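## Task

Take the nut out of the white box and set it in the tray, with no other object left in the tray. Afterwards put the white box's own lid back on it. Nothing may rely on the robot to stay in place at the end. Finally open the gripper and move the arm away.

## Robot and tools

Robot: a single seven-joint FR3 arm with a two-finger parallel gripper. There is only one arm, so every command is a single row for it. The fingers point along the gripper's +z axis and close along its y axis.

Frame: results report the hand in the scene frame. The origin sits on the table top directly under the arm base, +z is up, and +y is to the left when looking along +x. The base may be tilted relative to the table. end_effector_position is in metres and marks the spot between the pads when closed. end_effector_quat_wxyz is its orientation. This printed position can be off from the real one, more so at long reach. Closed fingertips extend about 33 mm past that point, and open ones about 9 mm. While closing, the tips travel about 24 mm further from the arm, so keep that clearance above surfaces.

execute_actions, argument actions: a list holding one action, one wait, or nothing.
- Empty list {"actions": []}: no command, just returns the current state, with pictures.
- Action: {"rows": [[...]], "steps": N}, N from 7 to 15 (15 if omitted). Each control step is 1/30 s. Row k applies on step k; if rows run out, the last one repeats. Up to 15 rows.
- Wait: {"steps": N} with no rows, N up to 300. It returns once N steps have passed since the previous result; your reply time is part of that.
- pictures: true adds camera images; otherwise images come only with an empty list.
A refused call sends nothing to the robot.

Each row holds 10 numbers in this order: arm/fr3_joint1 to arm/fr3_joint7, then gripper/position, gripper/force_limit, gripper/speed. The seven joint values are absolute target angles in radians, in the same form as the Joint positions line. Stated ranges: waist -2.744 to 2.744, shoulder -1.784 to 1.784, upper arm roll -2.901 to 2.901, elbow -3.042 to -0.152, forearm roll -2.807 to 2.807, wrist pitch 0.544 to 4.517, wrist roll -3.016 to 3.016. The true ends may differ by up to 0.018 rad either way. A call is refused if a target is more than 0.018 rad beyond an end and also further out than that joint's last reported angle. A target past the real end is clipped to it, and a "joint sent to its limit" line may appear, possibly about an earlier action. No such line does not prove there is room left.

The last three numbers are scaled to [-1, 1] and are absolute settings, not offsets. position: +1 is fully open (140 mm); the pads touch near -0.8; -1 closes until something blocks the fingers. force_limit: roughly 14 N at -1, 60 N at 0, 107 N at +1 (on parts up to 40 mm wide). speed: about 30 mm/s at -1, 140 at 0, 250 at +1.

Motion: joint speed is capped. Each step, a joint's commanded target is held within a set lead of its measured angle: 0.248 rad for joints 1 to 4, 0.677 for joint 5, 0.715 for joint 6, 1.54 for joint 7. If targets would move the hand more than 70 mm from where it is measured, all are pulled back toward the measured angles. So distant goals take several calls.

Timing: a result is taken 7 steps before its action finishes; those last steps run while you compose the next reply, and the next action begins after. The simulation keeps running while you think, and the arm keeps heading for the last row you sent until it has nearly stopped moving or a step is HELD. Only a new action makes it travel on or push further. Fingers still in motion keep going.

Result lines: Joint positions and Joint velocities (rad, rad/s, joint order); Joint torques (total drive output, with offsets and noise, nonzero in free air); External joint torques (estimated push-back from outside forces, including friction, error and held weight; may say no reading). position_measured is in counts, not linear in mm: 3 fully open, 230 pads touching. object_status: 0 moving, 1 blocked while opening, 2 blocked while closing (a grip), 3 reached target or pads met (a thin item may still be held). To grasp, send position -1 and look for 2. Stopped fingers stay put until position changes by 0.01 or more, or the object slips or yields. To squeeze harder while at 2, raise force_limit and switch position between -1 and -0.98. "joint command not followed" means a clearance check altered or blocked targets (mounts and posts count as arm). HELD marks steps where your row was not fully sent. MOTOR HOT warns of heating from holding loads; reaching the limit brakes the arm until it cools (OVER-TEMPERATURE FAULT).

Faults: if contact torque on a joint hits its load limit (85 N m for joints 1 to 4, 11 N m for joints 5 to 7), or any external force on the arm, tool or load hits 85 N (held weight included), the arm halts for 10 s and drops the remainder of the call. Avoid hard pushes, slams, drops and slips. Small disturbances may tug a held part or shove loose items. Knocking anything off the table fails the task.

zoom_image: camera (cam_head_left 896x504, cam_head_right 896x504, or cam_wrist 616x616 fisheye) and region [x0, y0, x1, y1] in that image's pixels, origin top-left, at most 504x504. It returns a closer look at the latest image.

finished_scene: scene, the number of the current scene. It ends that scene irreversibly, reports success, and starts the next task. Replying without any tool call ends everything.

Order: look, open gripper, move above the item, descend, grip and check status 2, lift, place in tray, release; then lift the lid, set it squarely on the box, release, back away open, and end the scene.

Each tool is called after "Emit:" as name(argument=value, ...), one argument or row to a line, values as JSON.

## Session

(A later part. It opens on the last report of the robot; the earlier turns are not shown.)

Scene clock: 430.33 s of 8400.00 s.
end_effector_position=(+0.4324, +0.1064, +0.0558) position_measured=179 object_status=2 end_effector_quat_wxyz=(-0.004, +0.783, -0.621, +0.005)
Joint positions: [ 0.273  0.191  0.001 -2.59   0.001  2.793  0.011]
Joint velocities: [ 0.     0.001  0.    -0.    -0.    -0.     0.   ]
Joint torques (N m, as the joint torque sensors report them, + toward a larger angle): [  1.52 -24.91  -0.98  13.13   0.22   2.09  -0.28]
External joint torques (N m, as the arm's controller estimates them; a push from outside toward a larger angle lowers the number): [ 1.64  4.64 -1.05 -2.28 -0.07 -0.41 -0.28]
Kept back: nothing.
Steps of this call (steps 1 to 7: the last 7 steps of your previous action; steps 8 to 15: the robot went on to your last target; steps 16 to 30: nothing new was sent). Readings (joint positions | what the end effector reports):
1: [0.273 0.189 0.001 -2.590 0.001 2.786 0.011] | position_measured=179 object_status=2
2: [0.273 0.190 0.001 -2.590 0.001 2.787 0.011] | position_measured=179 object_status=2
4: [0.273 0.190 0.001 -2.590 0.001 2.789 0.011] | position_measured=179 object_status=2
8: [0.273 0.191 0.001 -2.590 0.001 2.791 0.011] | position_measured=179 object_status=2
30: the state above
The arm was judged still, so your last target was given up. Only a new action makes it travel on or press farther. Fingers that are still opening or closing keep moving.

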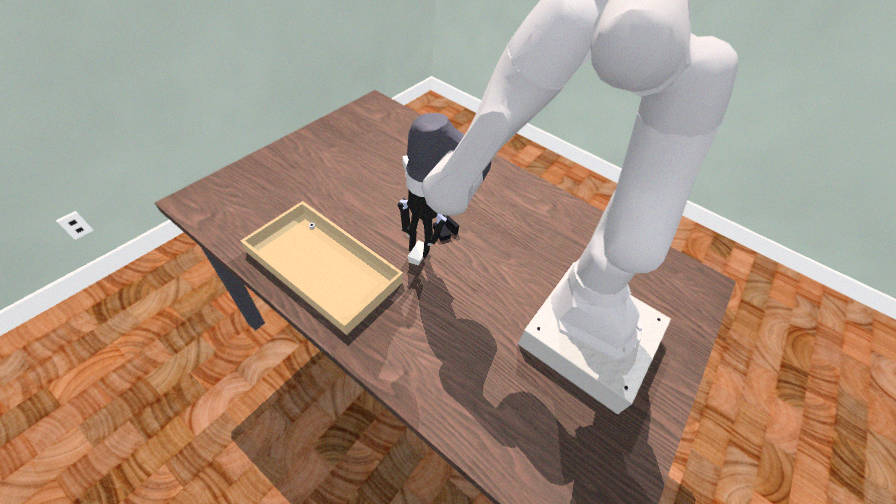

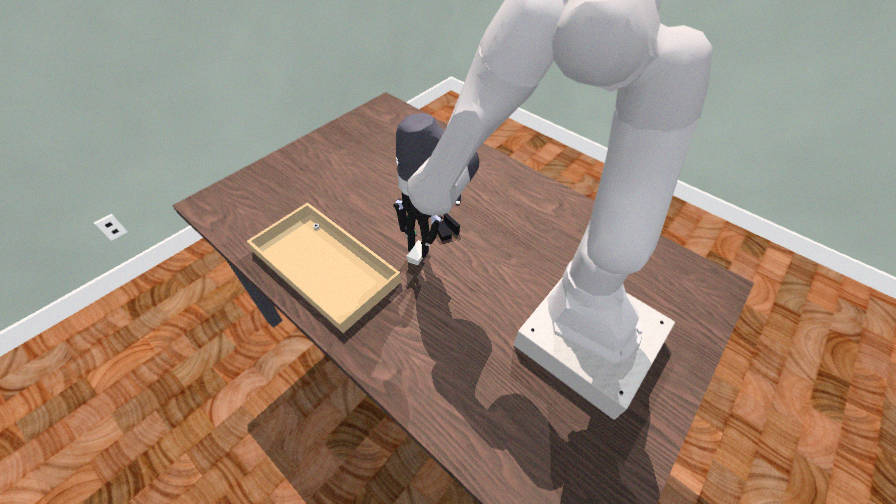

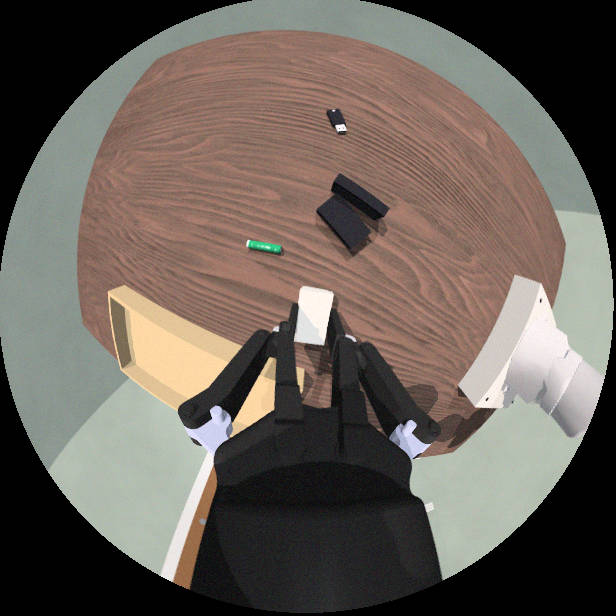

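Emit:
execute_actions(
  actions=[
    {"rows":[[0.275,0.184,0,-2.592,0,2.78,0.008,-1,-0.3,-0.3],[0.275,0.184,0,-2.592,0,2.78,0.008,-1,-0.3,-0.3],[0.275,0.184,0,-2.592,0,2.78,0.008,-1,-0.3,-0.3],[0.275,0.184,0,-2.592,0,2.78,0.008,-1,-0.3,-0.3],[0.275,0.184,0,-2.592,0,2.78,0.008,-1,-0.3,-0.3],[0.275,0.184,0,-2.592,0,2.78,0.008,-1,-0.3,-0.3],[0.279,0.184,0,-2.592,0,2.78,0.008,-1,-0.3,-0.3]],"steps":15},
  ],
)

Emit:
execute_actions(
  actions=[
    {"steps":30},
  ],
)

Emit:
execute_actions(
  actions=[
    {"rows":[[0.279,0.185,0,-2.592,0,2.782,0.008,-1,-0.3,-0.3],[0.279,0.186,0,-2.592,0,2.783,0.008,-1,-0.3,-0.3],[0.279,0.188,0,-2.592,0,2.784,0.008,-1,-0.3,-0.3],[0.279,0.19,0,-2.592,0,2.785,0.008,-1,-0.3,-0.3],[0.279,0.192,0,-2.592,0,2.785,0.008,-1,-0.3,-0.3],[0.279,0.194,0,-2.592,0,2.786,0.008,-1,-0.3,-0.3],[0.279,0.196,0,-2.592,0,2.786,0.008,-1,-0.3,-0.3]],"steps":15},
  ],
)

Emit:
execute_actions(
  actions=[
    {"steps":30},
  ],
  pictures=true,
)

Emit:
zoom_image(
  camera="cam_head_left",
  region=[395,235,445,275],
)

Scene clock: 432.03 s of 8400.00 s.
end_effector_position=(+0.4318, +0.1067, +0.0575) position_measured=179 object_status=2 end_effector_quat_wxyz=(-0.003, +0.784, -0.621, +0.004)
Joint positions: [ 0.274  0.186  0.001 -2.59   0.001  2.785  0.011]
Joint velocities: [ 0.024 -0.     0.002  0.     0.001 -0.015 -0.001]
Joint torques (N m, as the joint torque sensors report them, + toward a larger angle): [  1.41 -30.41  -0.89  13.71   0.26   2.17  -0.21]
External joint torques (N m, as the arm's controller estimates them; a push from outside toward a larger angle lowers the number): [ 1.46 -0.88 -1.23 -1.86  0.   -0.35 -0.21]
Steps of this call (steps 1 to 43: nothing new was sent; steps 44 to 51: the first 8 steps of this action). Readings (joint positions | what the end effector reports):
44: [0.273 0.190 0.001 -2.590 0.001 2.792 0.011] | position_measured=179 object_status=2
45: [0.273 0.189 0.001 -2.590 0.001 2.790 0.011] | position_measured=179 object_status=2
47: [0.273 0.186 0.001 -2.590 0.001 2.788 0.011] | position_measured=179 object_status=2
51: the state above

Scene clock: 433.03 s of 8400.00 s.
end_effector_position=(+0.4308, +0.1074, +0.0573) position_measured=179 object_status=2 end_effector_quat_wxyz=(-0.002, +0.784, -0.620, +0.003)
Joint positions: [ 0.276  0.186  0.001 -2.59   0.001  2.782  0.011]
Joint velocities: [ 0.     0.     0.002  0.    -0.001 -0.001  0.002]
Joint torques (N m, as the joint torque sensors report them, + toward a larger angle): [  1.79 -30.08  -0.89  13.24   0.25   2.25  -0.14]
External joint torques (N m, as the arm's controller estimates them; a push from outside toward a larger angle lowers the number): [ 1.78 -0.57 -1.08 -2.32 -0.03 -0.26 -0.14]
Kept back: nothing.
Steps of this call (steps 1 to 7: the last 7 steps of your previous action; steps 8 to 15: the robot went on to your last target; steps 16 to 30: nothing new was sent). Readings (joint positions | what the end effector reports):
1: [0.275 0.186 0.001 -2.590 0.001 2.784 0.011] | position_measured=179 object_status=2
2: [0.276 0.186 0.001 -2.590 0.001 2.784 0.011] | position_measured=179 object_status=2
4: [0.276 0.186 0.001 -2.590 0.001 2.784 0.011] | position_measured=179 object_status=2
8: [0.276 0.186 0.001 -2.590 0.001 2.783 0.011] | position_measured=179 object_status=2
30: the state above
The arm was judged still, so your last target was given up. Only a new action makes it travel on or press farther. Fingers that are still opening or closing keep moving.

Scene clock: 433.30 s of 8400.00 s.
end_effector_position=(+0.4300, +0.1072, +0.0560) position_measured=179 object_status=2 end_effector_quat_wxyz=(-0.001, +0.784, -0.620, +0.003)
Joint positions: [ 0.276  0.189  0.001 -2.59   0.001  2.783  0.011]
Joint velocities: [ 0.     0.001  0.001 -0.001 -0.    -0.     0.001]
Joint torques (N m, as the joint torque sensors report them, + toward a larger angle): [  2.4  -24.11  -1.36  13.45   0.17   2.92  -0.13]
External joint torques (N m, as the arm's controller estimates them; a push from outside toward a larger angle lowers the number): [ 2.54  5.39 -1.4  -1.98 -0.12  0.44 -0.13]
Steps of this call (steps 1 to 8: the first 8 steps of this action). Readings (joint positions | what the end effector reports):
1: [0.276 0.186 0.001 -2.590 0.001 2.782 0.011] | position_measured=179 object_status=2
2: [0.276 0.186 0.001 -2.590 0.001 2.782 0.011] | position_measured=179 object_status=2
4: [0.276 0.186 0.001 -2.590 0.001 2.783 0.011] | position_measured=179 object_status=2
8: the state above

Scene clock: 434.30 s of 8400.00 s.
end_effector_position=(+0.4300, +0.1072, +0.0560) position_measured=179 object_status=2 end_effector_quat_wxyz=(-0.001, +0.784, -0.620, +0.003)
Joint positions: [ 0.276  0.189  0.001 -2.59   0.001  2.783  0.011]
Joint velocities: [ 0.001 -0.001  0.    -0.     0.001  0.002 -0.   ]
Joint torques (N m, as the joint torque sensors report them, + toward a larger angle): [  1.9  -25.41  -1.11  12.83   0.3    2.9   -0.17]
External joint torques (N m, as the arm's controller estimates them; a push from outside toward a larger angle lowers the number): [ 1.97  4.21 -1.22 -2.7   0.01  0.38 -0.17]
Kept back: nothing.
Steps of this call (steps 1 to 7: the last 7 steps of your previous action; steps 8 to 15: the robot went on to your last target; steps 16 to 30: nothing new was sent). Readings (joint positions | what the end effector reports):
1: [0.276 0.189 0.001 -2.590 0.001 2.783 0.011] | position_measured=179 object_status=2
2: [0.276 0.189 0.001 -2.590 0.001 2.783 0.011] | position_measured=179 object_status=2
4: [0.276 0.189 0.001 -2.590 0.001 2.783 0.011] | position_measured=179 object_status=2
8: [0.276 0.189 0.001 -2.590 0.001 2.783 0.011] | position_measured=179 object_status=2
30: the state above
The arm was judged still, so your last target was given up. Only a new action makes it travel on or press farther. Fingers that are still opening or closing keep moving.

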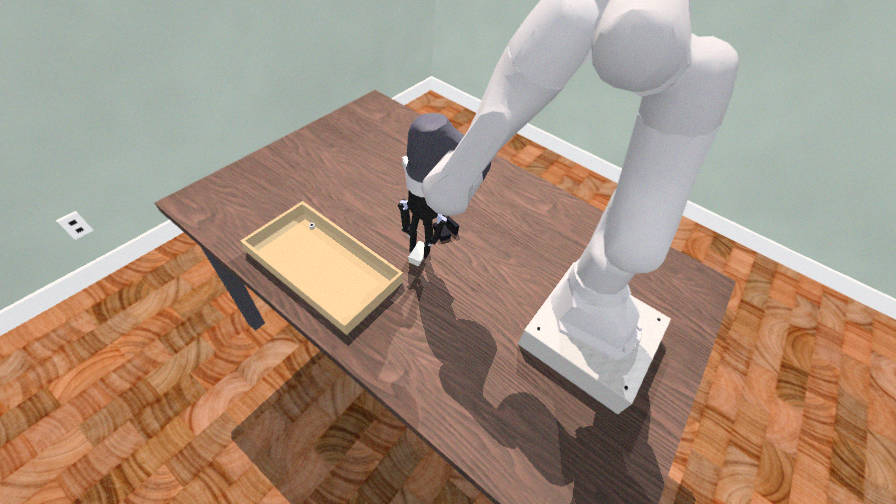

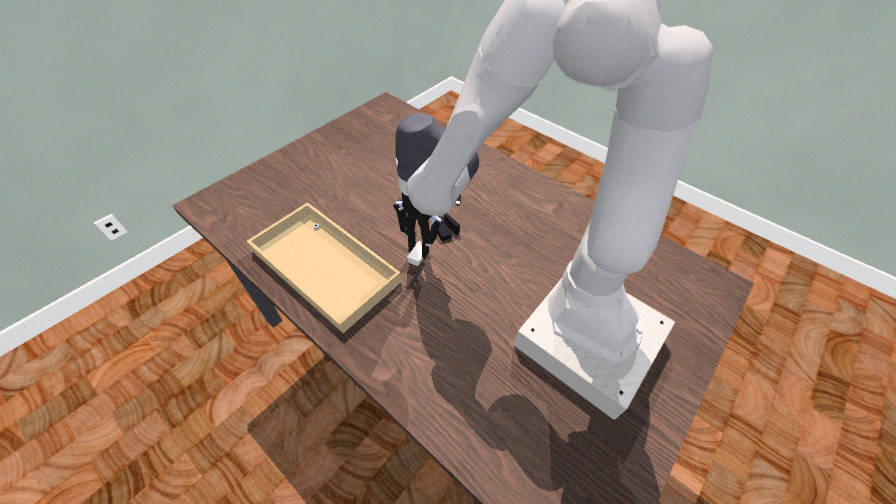

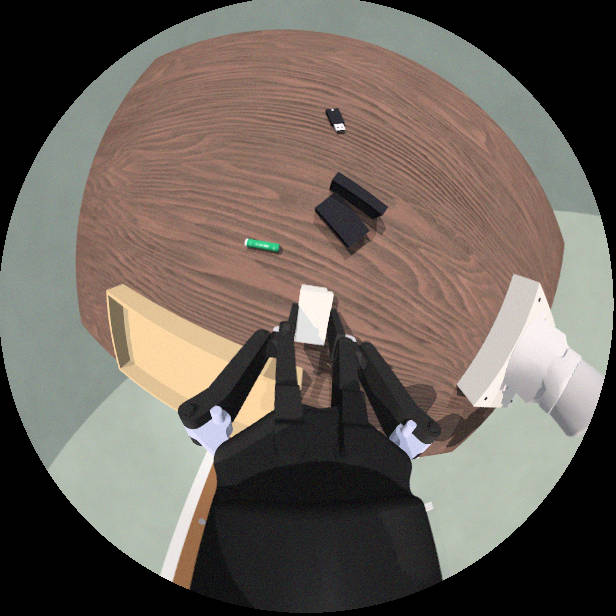

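Region (395, 235, 445, 275) of cam_head_left's 896x504 image, scaled by 10.080, with more detail than that image has; it fills the top 403 rows of this view, and the rest is white.

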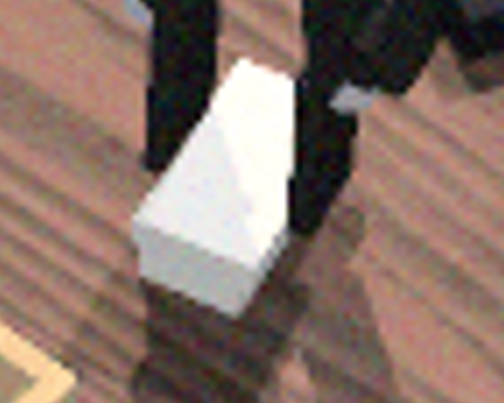

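Emit:
execute_actions(
  actions=[
    {"rows":[[0.279,0.192,0,-2.592,0,2.784,0.008,-1,-0.3,-0.3],[0.279,0.192,0,-2.592,0,2.786,0.008,-1,-0.3,-0.3],[0.279,0.192,0,-2.592,0,2.787,0.008,-1,-0.3,-0.3],[0.279,0.192,0,-2.592,0,2.788,0.008,-1,-0.3,-0.3],[0.279,0.193,0,-2.592,0,2.789,0.008,-1,-0.3,-0.3],[0.279,0.193,0,-2.592,0,2.79,0.008,-1,-0.3,-0.3],[0.279,0.193,0,-2.592,0,2.791,0.008,-1,-0.3,-0.3],[0.279,0.194,0,-2.592,0,2.792,0.008,-1,-0.3,-0.3],[0.279,0.194,0,-2.592,0,2.793,0.008,-1,-0.3,-0.3],[0.279,0.194,0,-2.592,0,2.794,0.008,-1,-0.3,-0.3],[0.279,0.195,0,-2.592,0,2.795,0.008,-1,-0.3,-0.3],[0.279,0.195,0,-2.592,0,2.796,0.008,-1,-0.3,-0.3]],"steps":15},
  ],
)

Emit:
execute_actions(
  actions=[
    {"steps":30},
  ],
  pictures=true,
)

Emit:
zoom_image(
  camera="cam_wrist",
  region=[270,270,360,360],
)

Scene clock: 435.33 s of 8400.00 s.
end_effector_position=(+0.4307, +0.1073, +0.0560) position_measured=179 object_status=2 end_effector_quat_wxyz=(-0.002, +0.784, -0.620, +0.003)
Joint positions: [ 0.276  0.189  0.001 -2.59   0.001  2.786  0.011]
Joint velocities: [-0.001  0.006 -0.002 -0.    -0.     0.019 -0.   ]
Joint torques (N m, as the joint torque sensors report them, + toward a larger angle): [  1.69 -25.78  -1.57  13.5    0.19   3.1   -0.21]
External joint torques (N m, as the arm's controller estimates them; a push from outside toward a larger angle lowers the number): [ 1.92  3.65 -1.52 -1.97 -0.11  0.56 -0.21]
Steps of this call (steps 1 to 23: nothing new was sent; steps 24 to 31: the first 8 steps of this action). Readings (joint positions | what the end effector reports):
24: [0.276 0.189 0.001 -2.590 0.001 2.783 0.011] | position_measured=179 object_status=2
25: [0.276 0.189 0.001 -2.590 0.001 2.783 0.011] | position_measured=179 object_status=2
27: [0.276 0.189 0.001 -2.590 0.001 2.784 0.011] | position_measured=179 object_status=2
31: the state above

Scene clock: 436.33 s of 8400.00 s.
end_effector_position=(+0.4325, +0.1078, +0.0560) position_measured=179 object_status=2 end_effector_quat_wxyz=(-0.005, +0.784, -0.620, +0.005)
Joint positions: [ 0.276  0.191  0.001 -2.59   0.001  2.794  0.011]
Joint velocities: [-0.001  0.001 -0.    -0.     0.    -0.     0.001]
Joint torques (N m, as the joint torque sensors report them, + toward a larger angle): [  2.32 -26.64  -1.42  12.81   0.22   2.97  -0.18]
External joint torques (N m, as the arm's controller estimates them; a push from outside toward a larger angle lowers the number): [ 2.46  2.96 -1.47 -2.65 -0.07  0.45 -0.18]
Kept back: nothing.
Steps of this call (steps 1 to 7: the last 7 steps of your previous action; steps 8 to 15: the robot went on to your last target; steps 16 to 30: nothing new was sent). Readings (joint positions | what the end effector reports):
1: [0.276 0.189 0.001 -2.590 0.001 2.787 0.011] | position_measured=179 object_status=2
2: [0.276 0.190 0.001 -2.590 0.001 2.788 0.011] | position_measured=179 object_status=2
4: [0.276 0.190 0.001 -2.590 0.001 2.789 0.011] | position_measured=179 object_status=2
8: [0.276 0.190 0.001 -2.590 0.001 2.792 0.011] | position_measured=179 object_status=2
30: the state above
The arm was judged still, so your last target was given up. Only a new action makes it travel on or press farther. Fingers that are still opening or closing keep moving.

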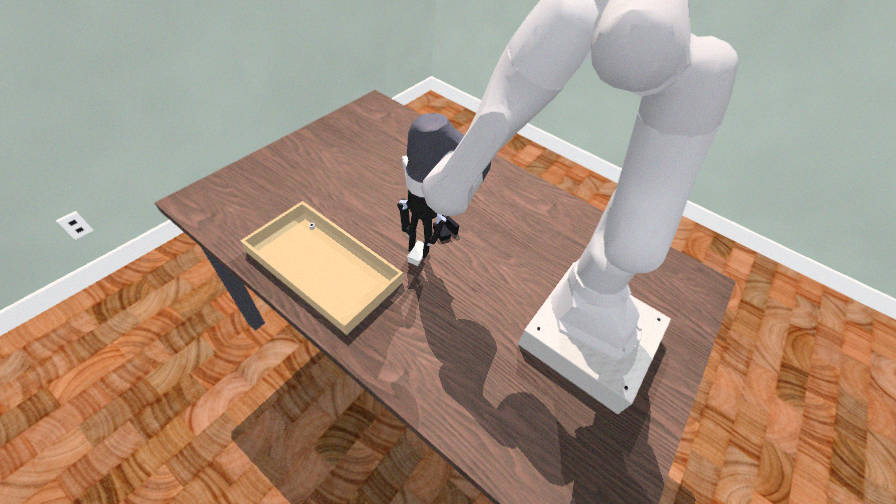

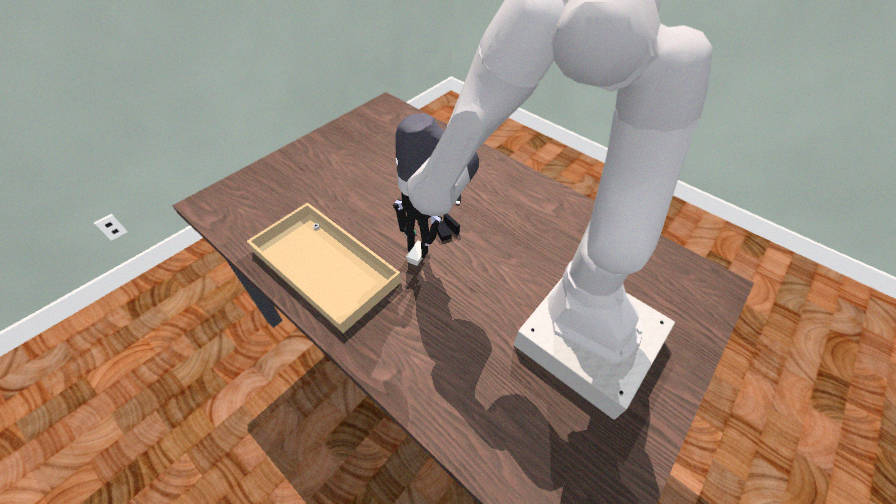

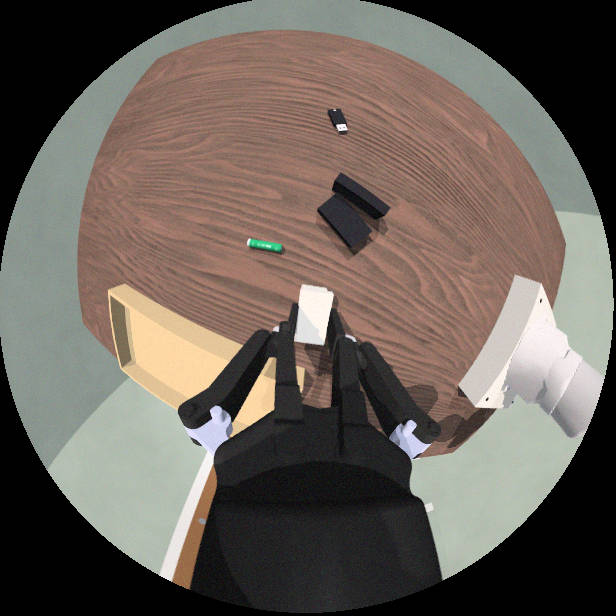

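Region (270, 270, 360, 360) of cam_wrist's 616x616 image, scaled by 5.600, with more detail than that image has.

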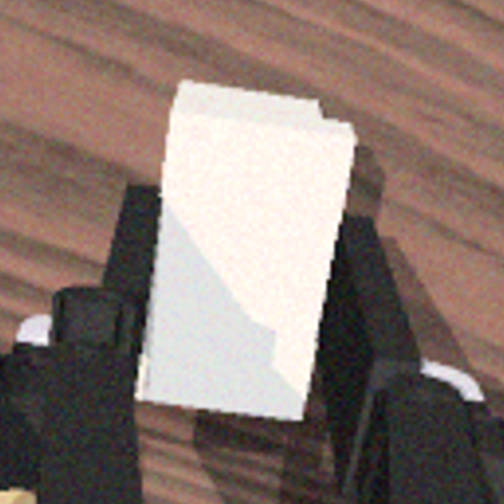

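Emit:
execute_actions(
  actions=[
    {"rows":[[0.279,0.183,0,-2.592,0,2.782,0.008,-1,-0.3,-0.3],[0.279,0.183,0,-2.592,0,2.782,0.008,-1,-0.3,-0.3],[0.279,0.183,0,-2.592,0,2.782,0.008,-1,-0.3,-0.3],[0.279,0.183,0,-2.592,0,2.782,0.008,-1,-0.3,-0.3],[0.279,0.183,0,-2.592,0,2.782,0.008,-1,-0.3,-0.3],[0.279,0.183,0,-2.592,0,2.782,0.008,-1,-0.3,-0.3],[0.27,0.183,0,-2.592,0,2.782,0.008,-1,-0.3,-0.3]],"steps":15},
  ],
)

Emit:
execute_actions(
  actions=[
    {"steps":30},
  ],
  pictures=true,
)

Emit:
zoom_image(
  camera="cam_wrist",
  region=[270,270,360,360],
)

Emit:
zoom_image(
  camera="cam_head_left",
  region=[395,235,445,275],
)

Scene clock: 437.40 s of 8400.00 s.
end_effector_position=(+0.4324, +0.1072, +0.0581) position_measured=179 object_status=2 end_effector_quat_wxyz=(-0.004, +0.784, -0.621, +0.005)
Joint positions: [ 0.275  0.185  0.001 -2.59   0.001  2.787  0.011]
Joint velocities: [-0.031 -0.001  0.001  0.002  0.    -0.011  0.   ]
Joint torques (N m, as the joint torque sensors report them, + toward a larger angle): [  0.08 -30.47  -0.57  13.7    0.23   2.37  -0.27]
External joint torques (N m, as the arm's controller estimates them; a push from outside toward a larger angle lowers the number): [-0.03 -0.89 -0.59 -1.97 -0.07 -0.18 -0.27]
Steps of this call (steps 1 to 24: nothing new was sent; steps 25 to 32: the first 8 steps of this action). Readings (joint positions | what the end effector reports):
25: [0.276 0.190 0.001 -2.590 0.001 2.792 0.011] | position_measured=179 object_status=2
26: [0.276 0.188 0.001 -2.590 0.001 2.791 0.011] | position_measured=179 object_status=2
28: [0.276 0.186 0.001 -2.590 0.001 2.789 0.011] | position_measured=179 object_status=2
32: the state above

Scene clock: 438.40 s of 8400.00 s.
end_effector_position=(+0.4320, +0.1060, +0.0579) position_measured=179 object_status=2 end_effector_quat_wxyz=(-0.003, +0.783, -0.622, +0.004)
Joint positions: [ 0.273  0.185  0.001 -2.59   0.001  2.784  0.011]
Joint velocities: [ 0.    -0.001  0.    -0.001  0.     0.001 -0.001]
Joint torques (N m, as the joint torque sensors report them, + toward a larger angle): [ -0.58 -30.61  -0.3   13.3    0.27   2.26  -0.21]
External joint torques (N m, as the arm's controller estimates them; a push from outside toward a larger angle lowers the number): [-0.57 -1.02 -0.46 -2.29 -0.01 -0.27 -0.21]
Kept back: nothing.
Steps of this call (steps 1 to 7: the last 7 steps of your previous action; steps 8 to 15: the robot went on to your last target; steps 16 to 30: nothing new was sent). Readings (joint positions | what the end effector reports):
1: [0.274 0.185 0.001 -2.590 0.001 2.786 0.011] | position_measured=179 object_status=2
2: [0.273 0.185 0.001 -2.590 0.001 2.786 0.011] | position_measured=179 object_status=2
4: [0.273 0.185 0.001 -2.590 0.001 2.785 0.011] | position_measured=179 object_status=2
8: [0.273 0.185 0.001 -2.590 0.001 2.785 0.011] | position_measured=179 object_status=2
30: the state above
The arm was judged still, so your last target was given up. Only a new action makes it travel on or press farther. Fingers that are still opening or closing keep moving.

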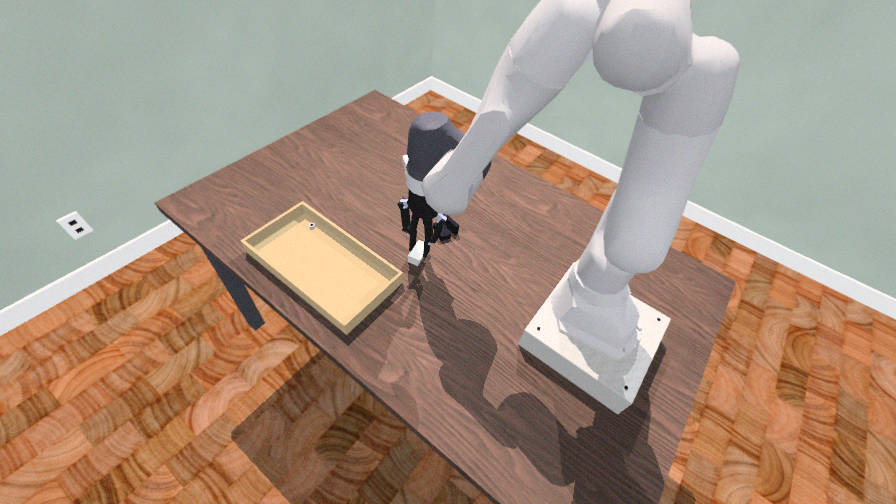

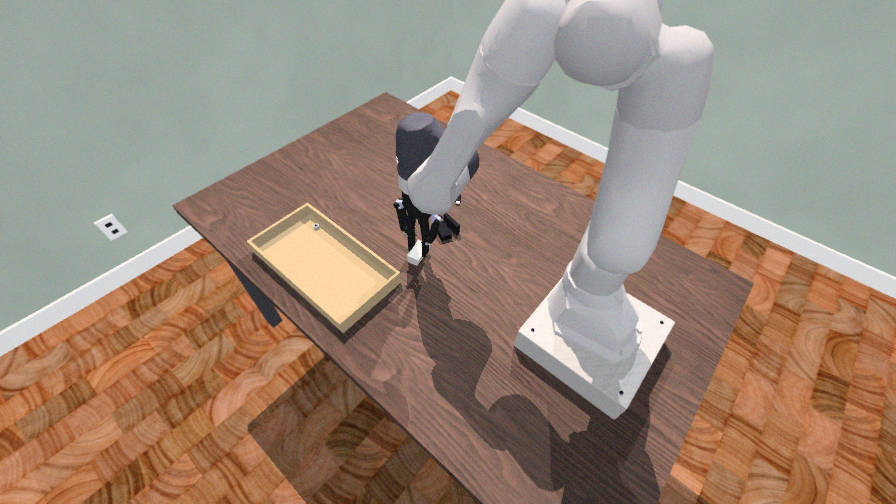

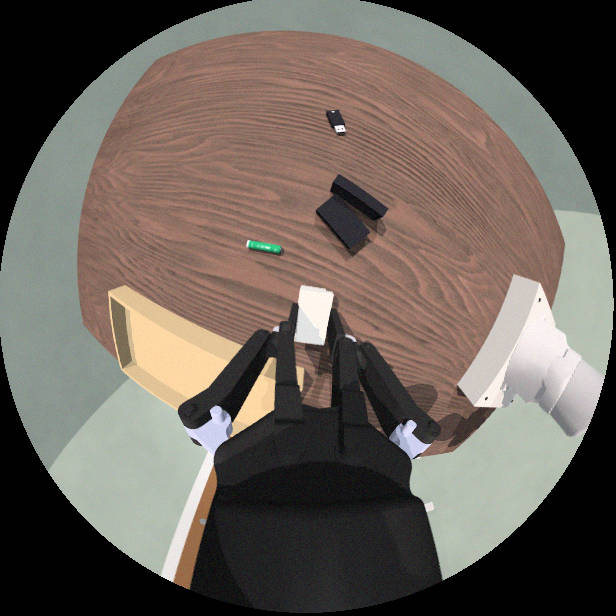

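Region (270, 270, 360, 360) of cam_wrist's 616x616 image, scaled by 5.600, with more detail than that image has.

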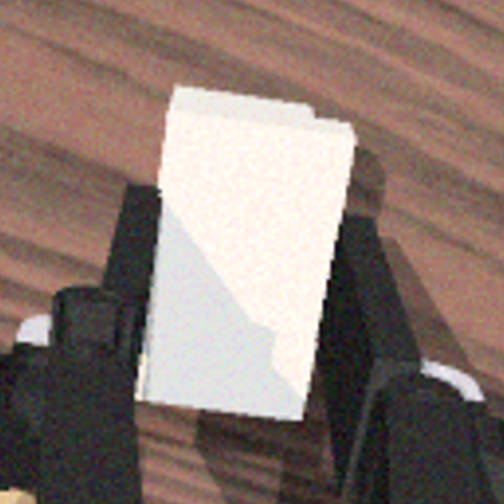

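Region (395, 235, 445, 275) of cam_head_left's 896x504 image, scaled by 10.080, with more detail than that image has; it fills the top 403 rows of this view, and the rest is white.

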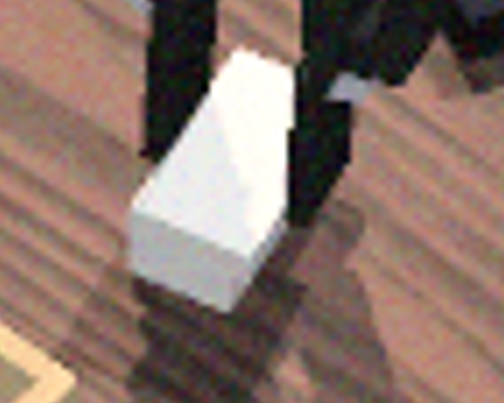

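Emit:
execute_actions(
  actions=[
    {"rows":[[0.272,0.185,0,-2.586,0,2.784,0.008,-1,-0.3,-0.3]],"steps":15},
  ],
)

Emit:
execute_actions(
  actions=[
    {"steps":30},
  ],
  pictures=true,
)

Emit:
zoom_image(
  camera="cam_wrist",
  region=[270,270,360,360],
)

Emit:
zoom_image(
  camera="cam_head_left",
  region=[395,235,445,275],
)

Scene clock: 439.43 s of 8400.00 s.
end_effector_position=(+0.4334, +0.1063, +0.0586) position_measured=179 object_status=2 end_effector_quat_wxyz=(-0.004, +0.783, -0.622, +0.005)
Joint positions: [ 0.273  0.185  0.001 -2.588  0.001  2.784  0.011]
Joint velocities: [ 0.     0.001  0.     0.001 -0.002 -0.001  0.   ]
Joint torques (N m, as the joint torque sensors report them, + toward a larger angle): [  0.37 -29.13  -0.67  15.65   0.18   2.6   -0.09]
External joint torques (N m, as the arm's controller estimates them; a push from outside toward a larger angle lowers the number): [ 0.46  0.43 -0.75 -0.02 -0.11  0.08 -0.09]
Steps of this call (steps 1 to 23: nothing new was sent; steps 24 to 31: the first 8 steps of this action). Readings (joint positions | what the end effector reports):
24: [0.273 0.185 0.001 -2.590 0.001 2.784 0.011] | position_measured=179 object_status=2
25: [0.273 0.185 0.001 -2.589 0.001 2.784 0.011] | position_measured=179 object_status=2
27: [0.273 0.185 0.001 -2.589 0.001 2.784 0.011] | position_measured=179 object_status=2
31: the state above

Scene clock: 440.43 s of 8400.00 s.
end_effector_position=(+0.4335, +0.1063, +0.0586) position_measured=179 object_status=2 end_effector_quat_wxyz=(-0.004, +0.783, -0.622, +0.005)
Joint positions: [ 0.273  0.185  0.001 -2.588  0.001  2.784  0.011]
Joint velocities: [-0.    -0.    -0.001  0.     0.001  0.001  0.001]
Joint torques (N m, as the joint torque sensors report them, + toward a larger angle): [  0.28 -28.94  -0.91  16.06   0.22   2.59  -0.27]
External joint torques (N m, as the arm's controller estimates them; a push from outside toward a larger angle lowers the number): [ 0.33  0.69 -1.03  0.39 -0.07  0.06 -0.27]
Kept back: nothing.
Steps of this call (steps 1 to 7: the last 7 steps of your previous action; steps 8 to 15: the robot went on to your last target; steps 16 to 30: nothing new was sent). Readings (joint positions | what the end effector reports):
1: [0.273 0.185 0.001 -2.588 0.001 2.784 0.011] | position_measured=179 object_status=2
2: [0.273 0.185 0.001 -2.588 0.001 2.784 0.011] | position_measured=179 object_status=2
4: [0.273 0.185 0.001 -2.588 0.001 2.784 0.011] | position_measured=179 object_status=2
8: [0.273 0.185 0.001 -2.588 0.001 2.784 0.011] | position_measured=179 object_status=2
30: the state above
The arm was judged still, so your last target was given up. Only a new action makes it travel on or press farther. Fingers that are still opening or closing keep moving.

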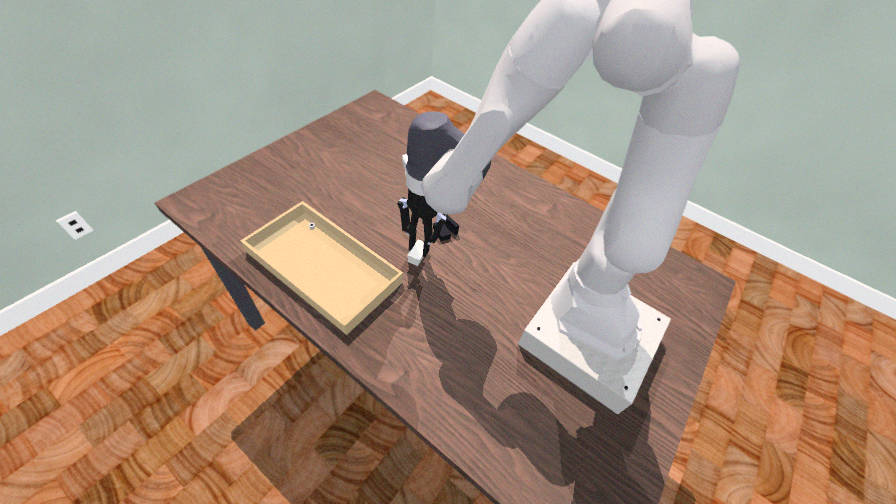

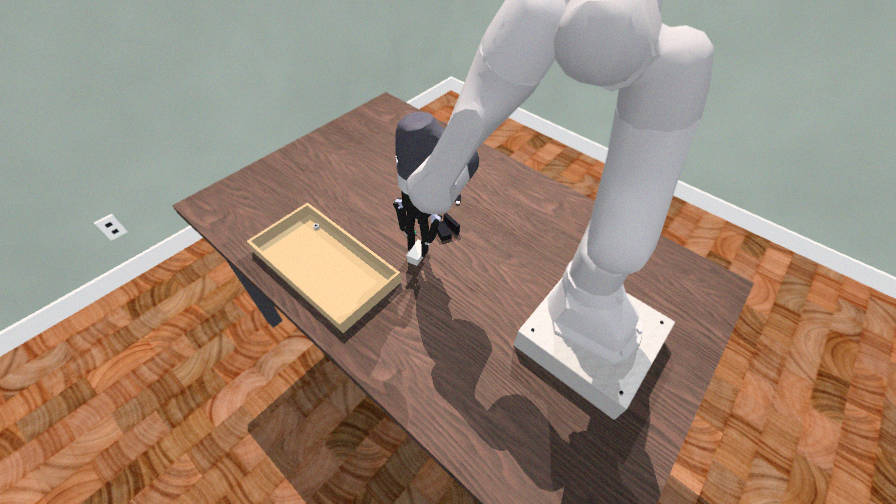

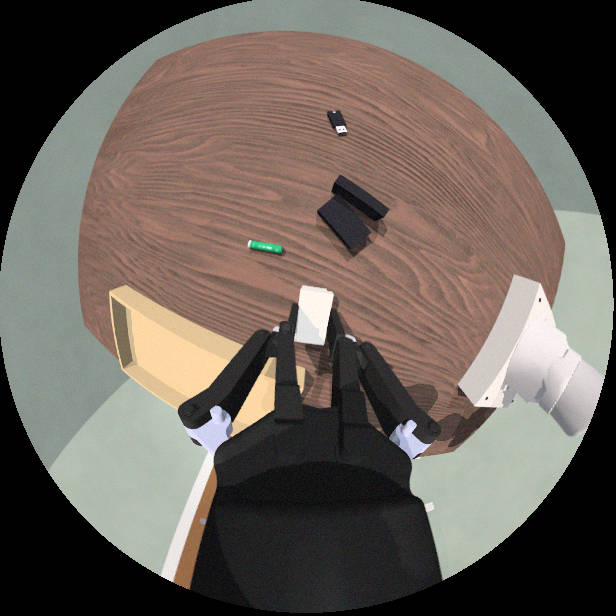

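Region (270, 270, 360, 360) of cam_wrist's 616x616 image, scaled by 5.600, with more detail than that image has.

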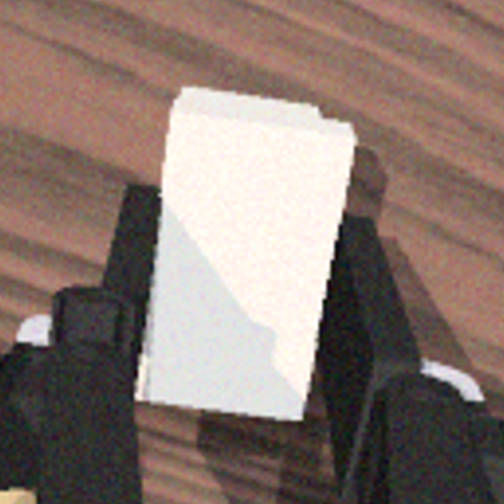

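Region (395, 235, 445, 275) of cam_head_left's 896x504 image, scaled by 10.080, with more detail than that image has; it fills the top 403 rows of this view, and the rest is white.

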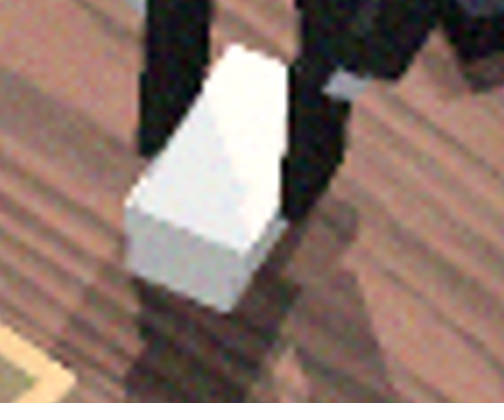

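Emit:
execute_actions(
  actions=[
    {"rows":[[0.263,0.185,0,-2.586,0,2.784,0.008,-1,-0.3,-0.3]],"steps":15},
  ],
)

Emit:
execute_actions(
  actions=[
    {"steps":30},
  ],
  pictures=true,
)

Emit:
zoom_image(
  camera="cam_wrist",
  region=[270,270,360,360],
)

Emit:
zoom_image(
  camera="cam_head_left",
  region=[395,235,445,275],
)

Scene clock: 441.33 s of 8400.00 s.
end_effector_position=(+0.4342, +0.1033, +0.0586) position_measured=179 object_status=2 end_effector_quat_wxyz=(-0.004, +0.781, -0.624, +0.005)
Joint positions: [ 0.266  0.185  0.001 -2.588  0.001  2.784  0.011]
Joint velocities: [-0.001 -0.001  0.001  0.001  0.002  0.001 -0.001]
Joint torques (N m, as the joint torque sensors report them, + toward a larger angle): [ -0.09 -29.24  -0.73  15.83   0.15   2.43  -0.29]
External joint torques (N m, as the arm's controller estimates them; a push from outside toward a larger angle lowers the number): [-0.09  0.51 -0.92  0.06 -0.13 -0.12 -0.29]
Steps of this call (steps 1 to 19: nothing new was sent; steps 20 to 27: the first 8 steps of this action). Readings (joint positions | what the end effector reports):
20: [0.272 0.185 0.001 -2.588 0.001 2.784 0.011] | position_measured=179 object_status=2
21: [0.270 0.185 0.001 -2.588 0.001 2.784 0.011] | position_measured=179 object_status=2
23: [0.267 0.185 0.001 -2.588 0.001 2.784 0.011] | position_measured=179 object_status=2
27: the state above

Scene clock: 442.33 s of 8400.00 s.
end_effector_position=(+0.4343, +0.1033, +0.0586) position_measured=179 object_status=2 end_effector_quat_wxyz=(-0.004, +0.781, -0.624, +0.005)
Joint positions: [ 0.266  0.185  0.001 -2.588  0.001  2.784  0.011]
Joint velocities: [ 0.001 -0.001 -0.     0.001  0.001 -0.    -0.001]
Joint torques (N m, as the joint torque sensors report them, + toward a larger angle): [ -1.02 -29.19  -0.38  16.25   0.22   2.56  -0.19]
External joint torques (N m, as the arm's controller estimates them; a push from outside toward a larger angle lowers the number): [-0.93  0.4  -0.47  0.58 -0.07  0.03 -0.19]
Kept back: nothing.
Steps of this call (steps 1 to 7: the last 7 steps of your previous action; steps 8 to 15: the robot went on to your last target; steps 16 to 30: nothing new was sent). Readings (joint positions | what the end effector reports):
1: [0.266 0.185 0.001 -2.588 0.001 2.784 0.011] | position_measured=179 object_status=2
2: [0.266 0.185 0.001 -2.588 0.001 2.784 0.011] | position_measured=179 object_status=2
4: [0.266 0.185 0.001 -2.588 0.001 2.784 0.011] | position_measured=179 object_status=2
8: [0.266 0.185 0.001 -2.588 0.001 2.784 0.011] | position_measured=179 object_status=2
30: the state above
The arm was judged still, so your last target was given up. Only a new action makes it travel on or press farther. Fingers that are still opening or closing keep moving.

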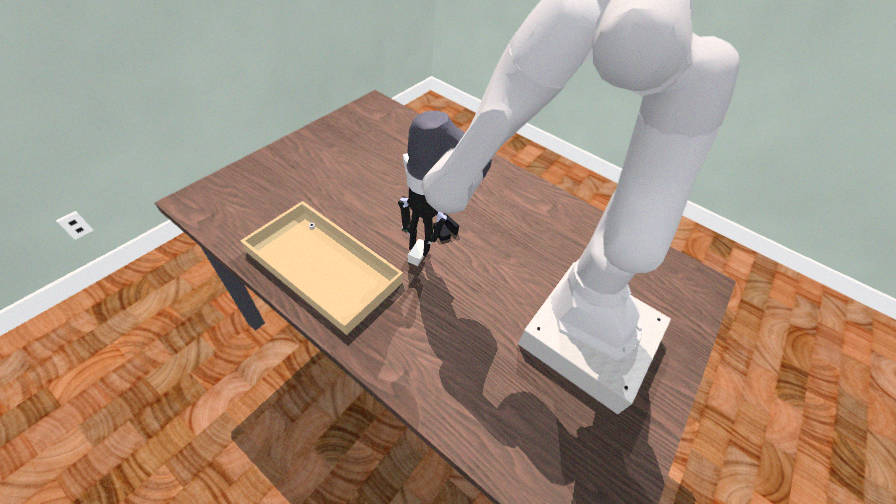

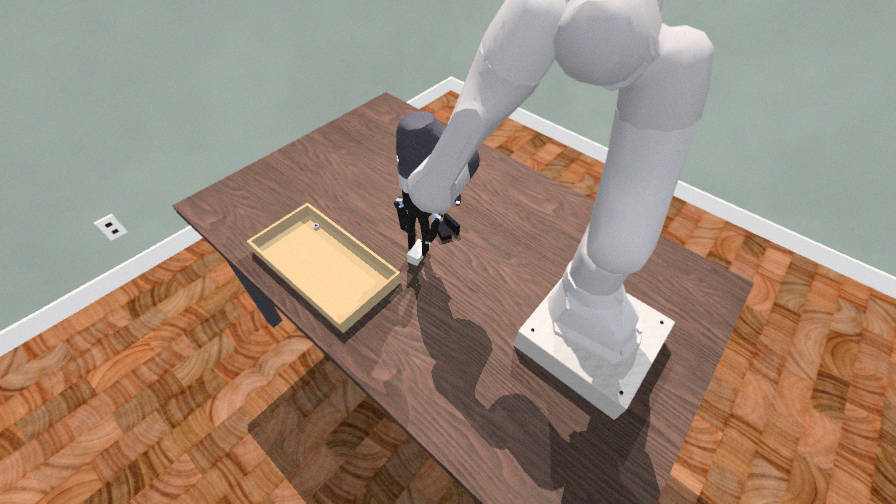

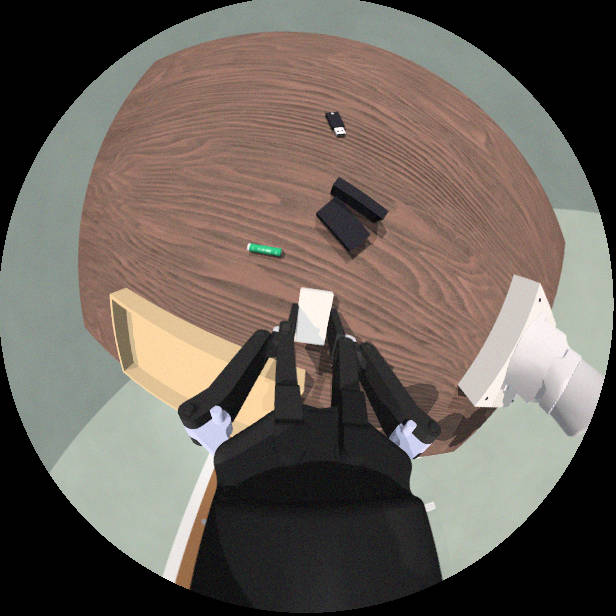

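Region (270, 270, 360, 360) of cam_wrist's 616x616 image, scaled by 5.600, with more detail than that image has.

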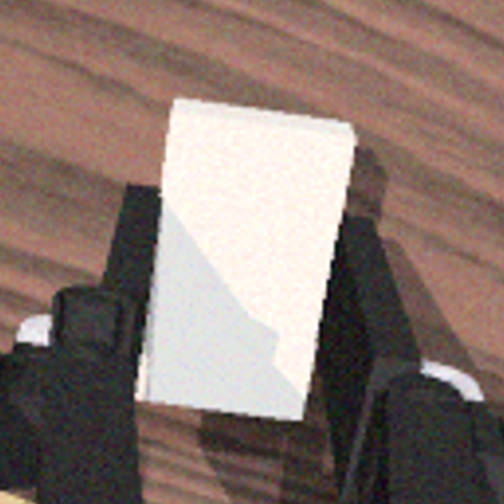

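Region (395, 235, 445, 275) of cam_head_left's 896x504 image, scaled by 10.080, with more detail than that image has; it fills the top 403 rows of this view, and the rest is white.

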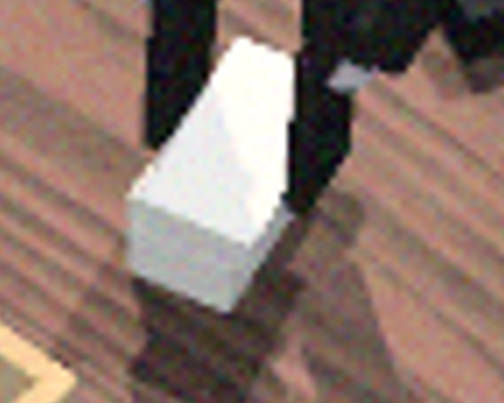

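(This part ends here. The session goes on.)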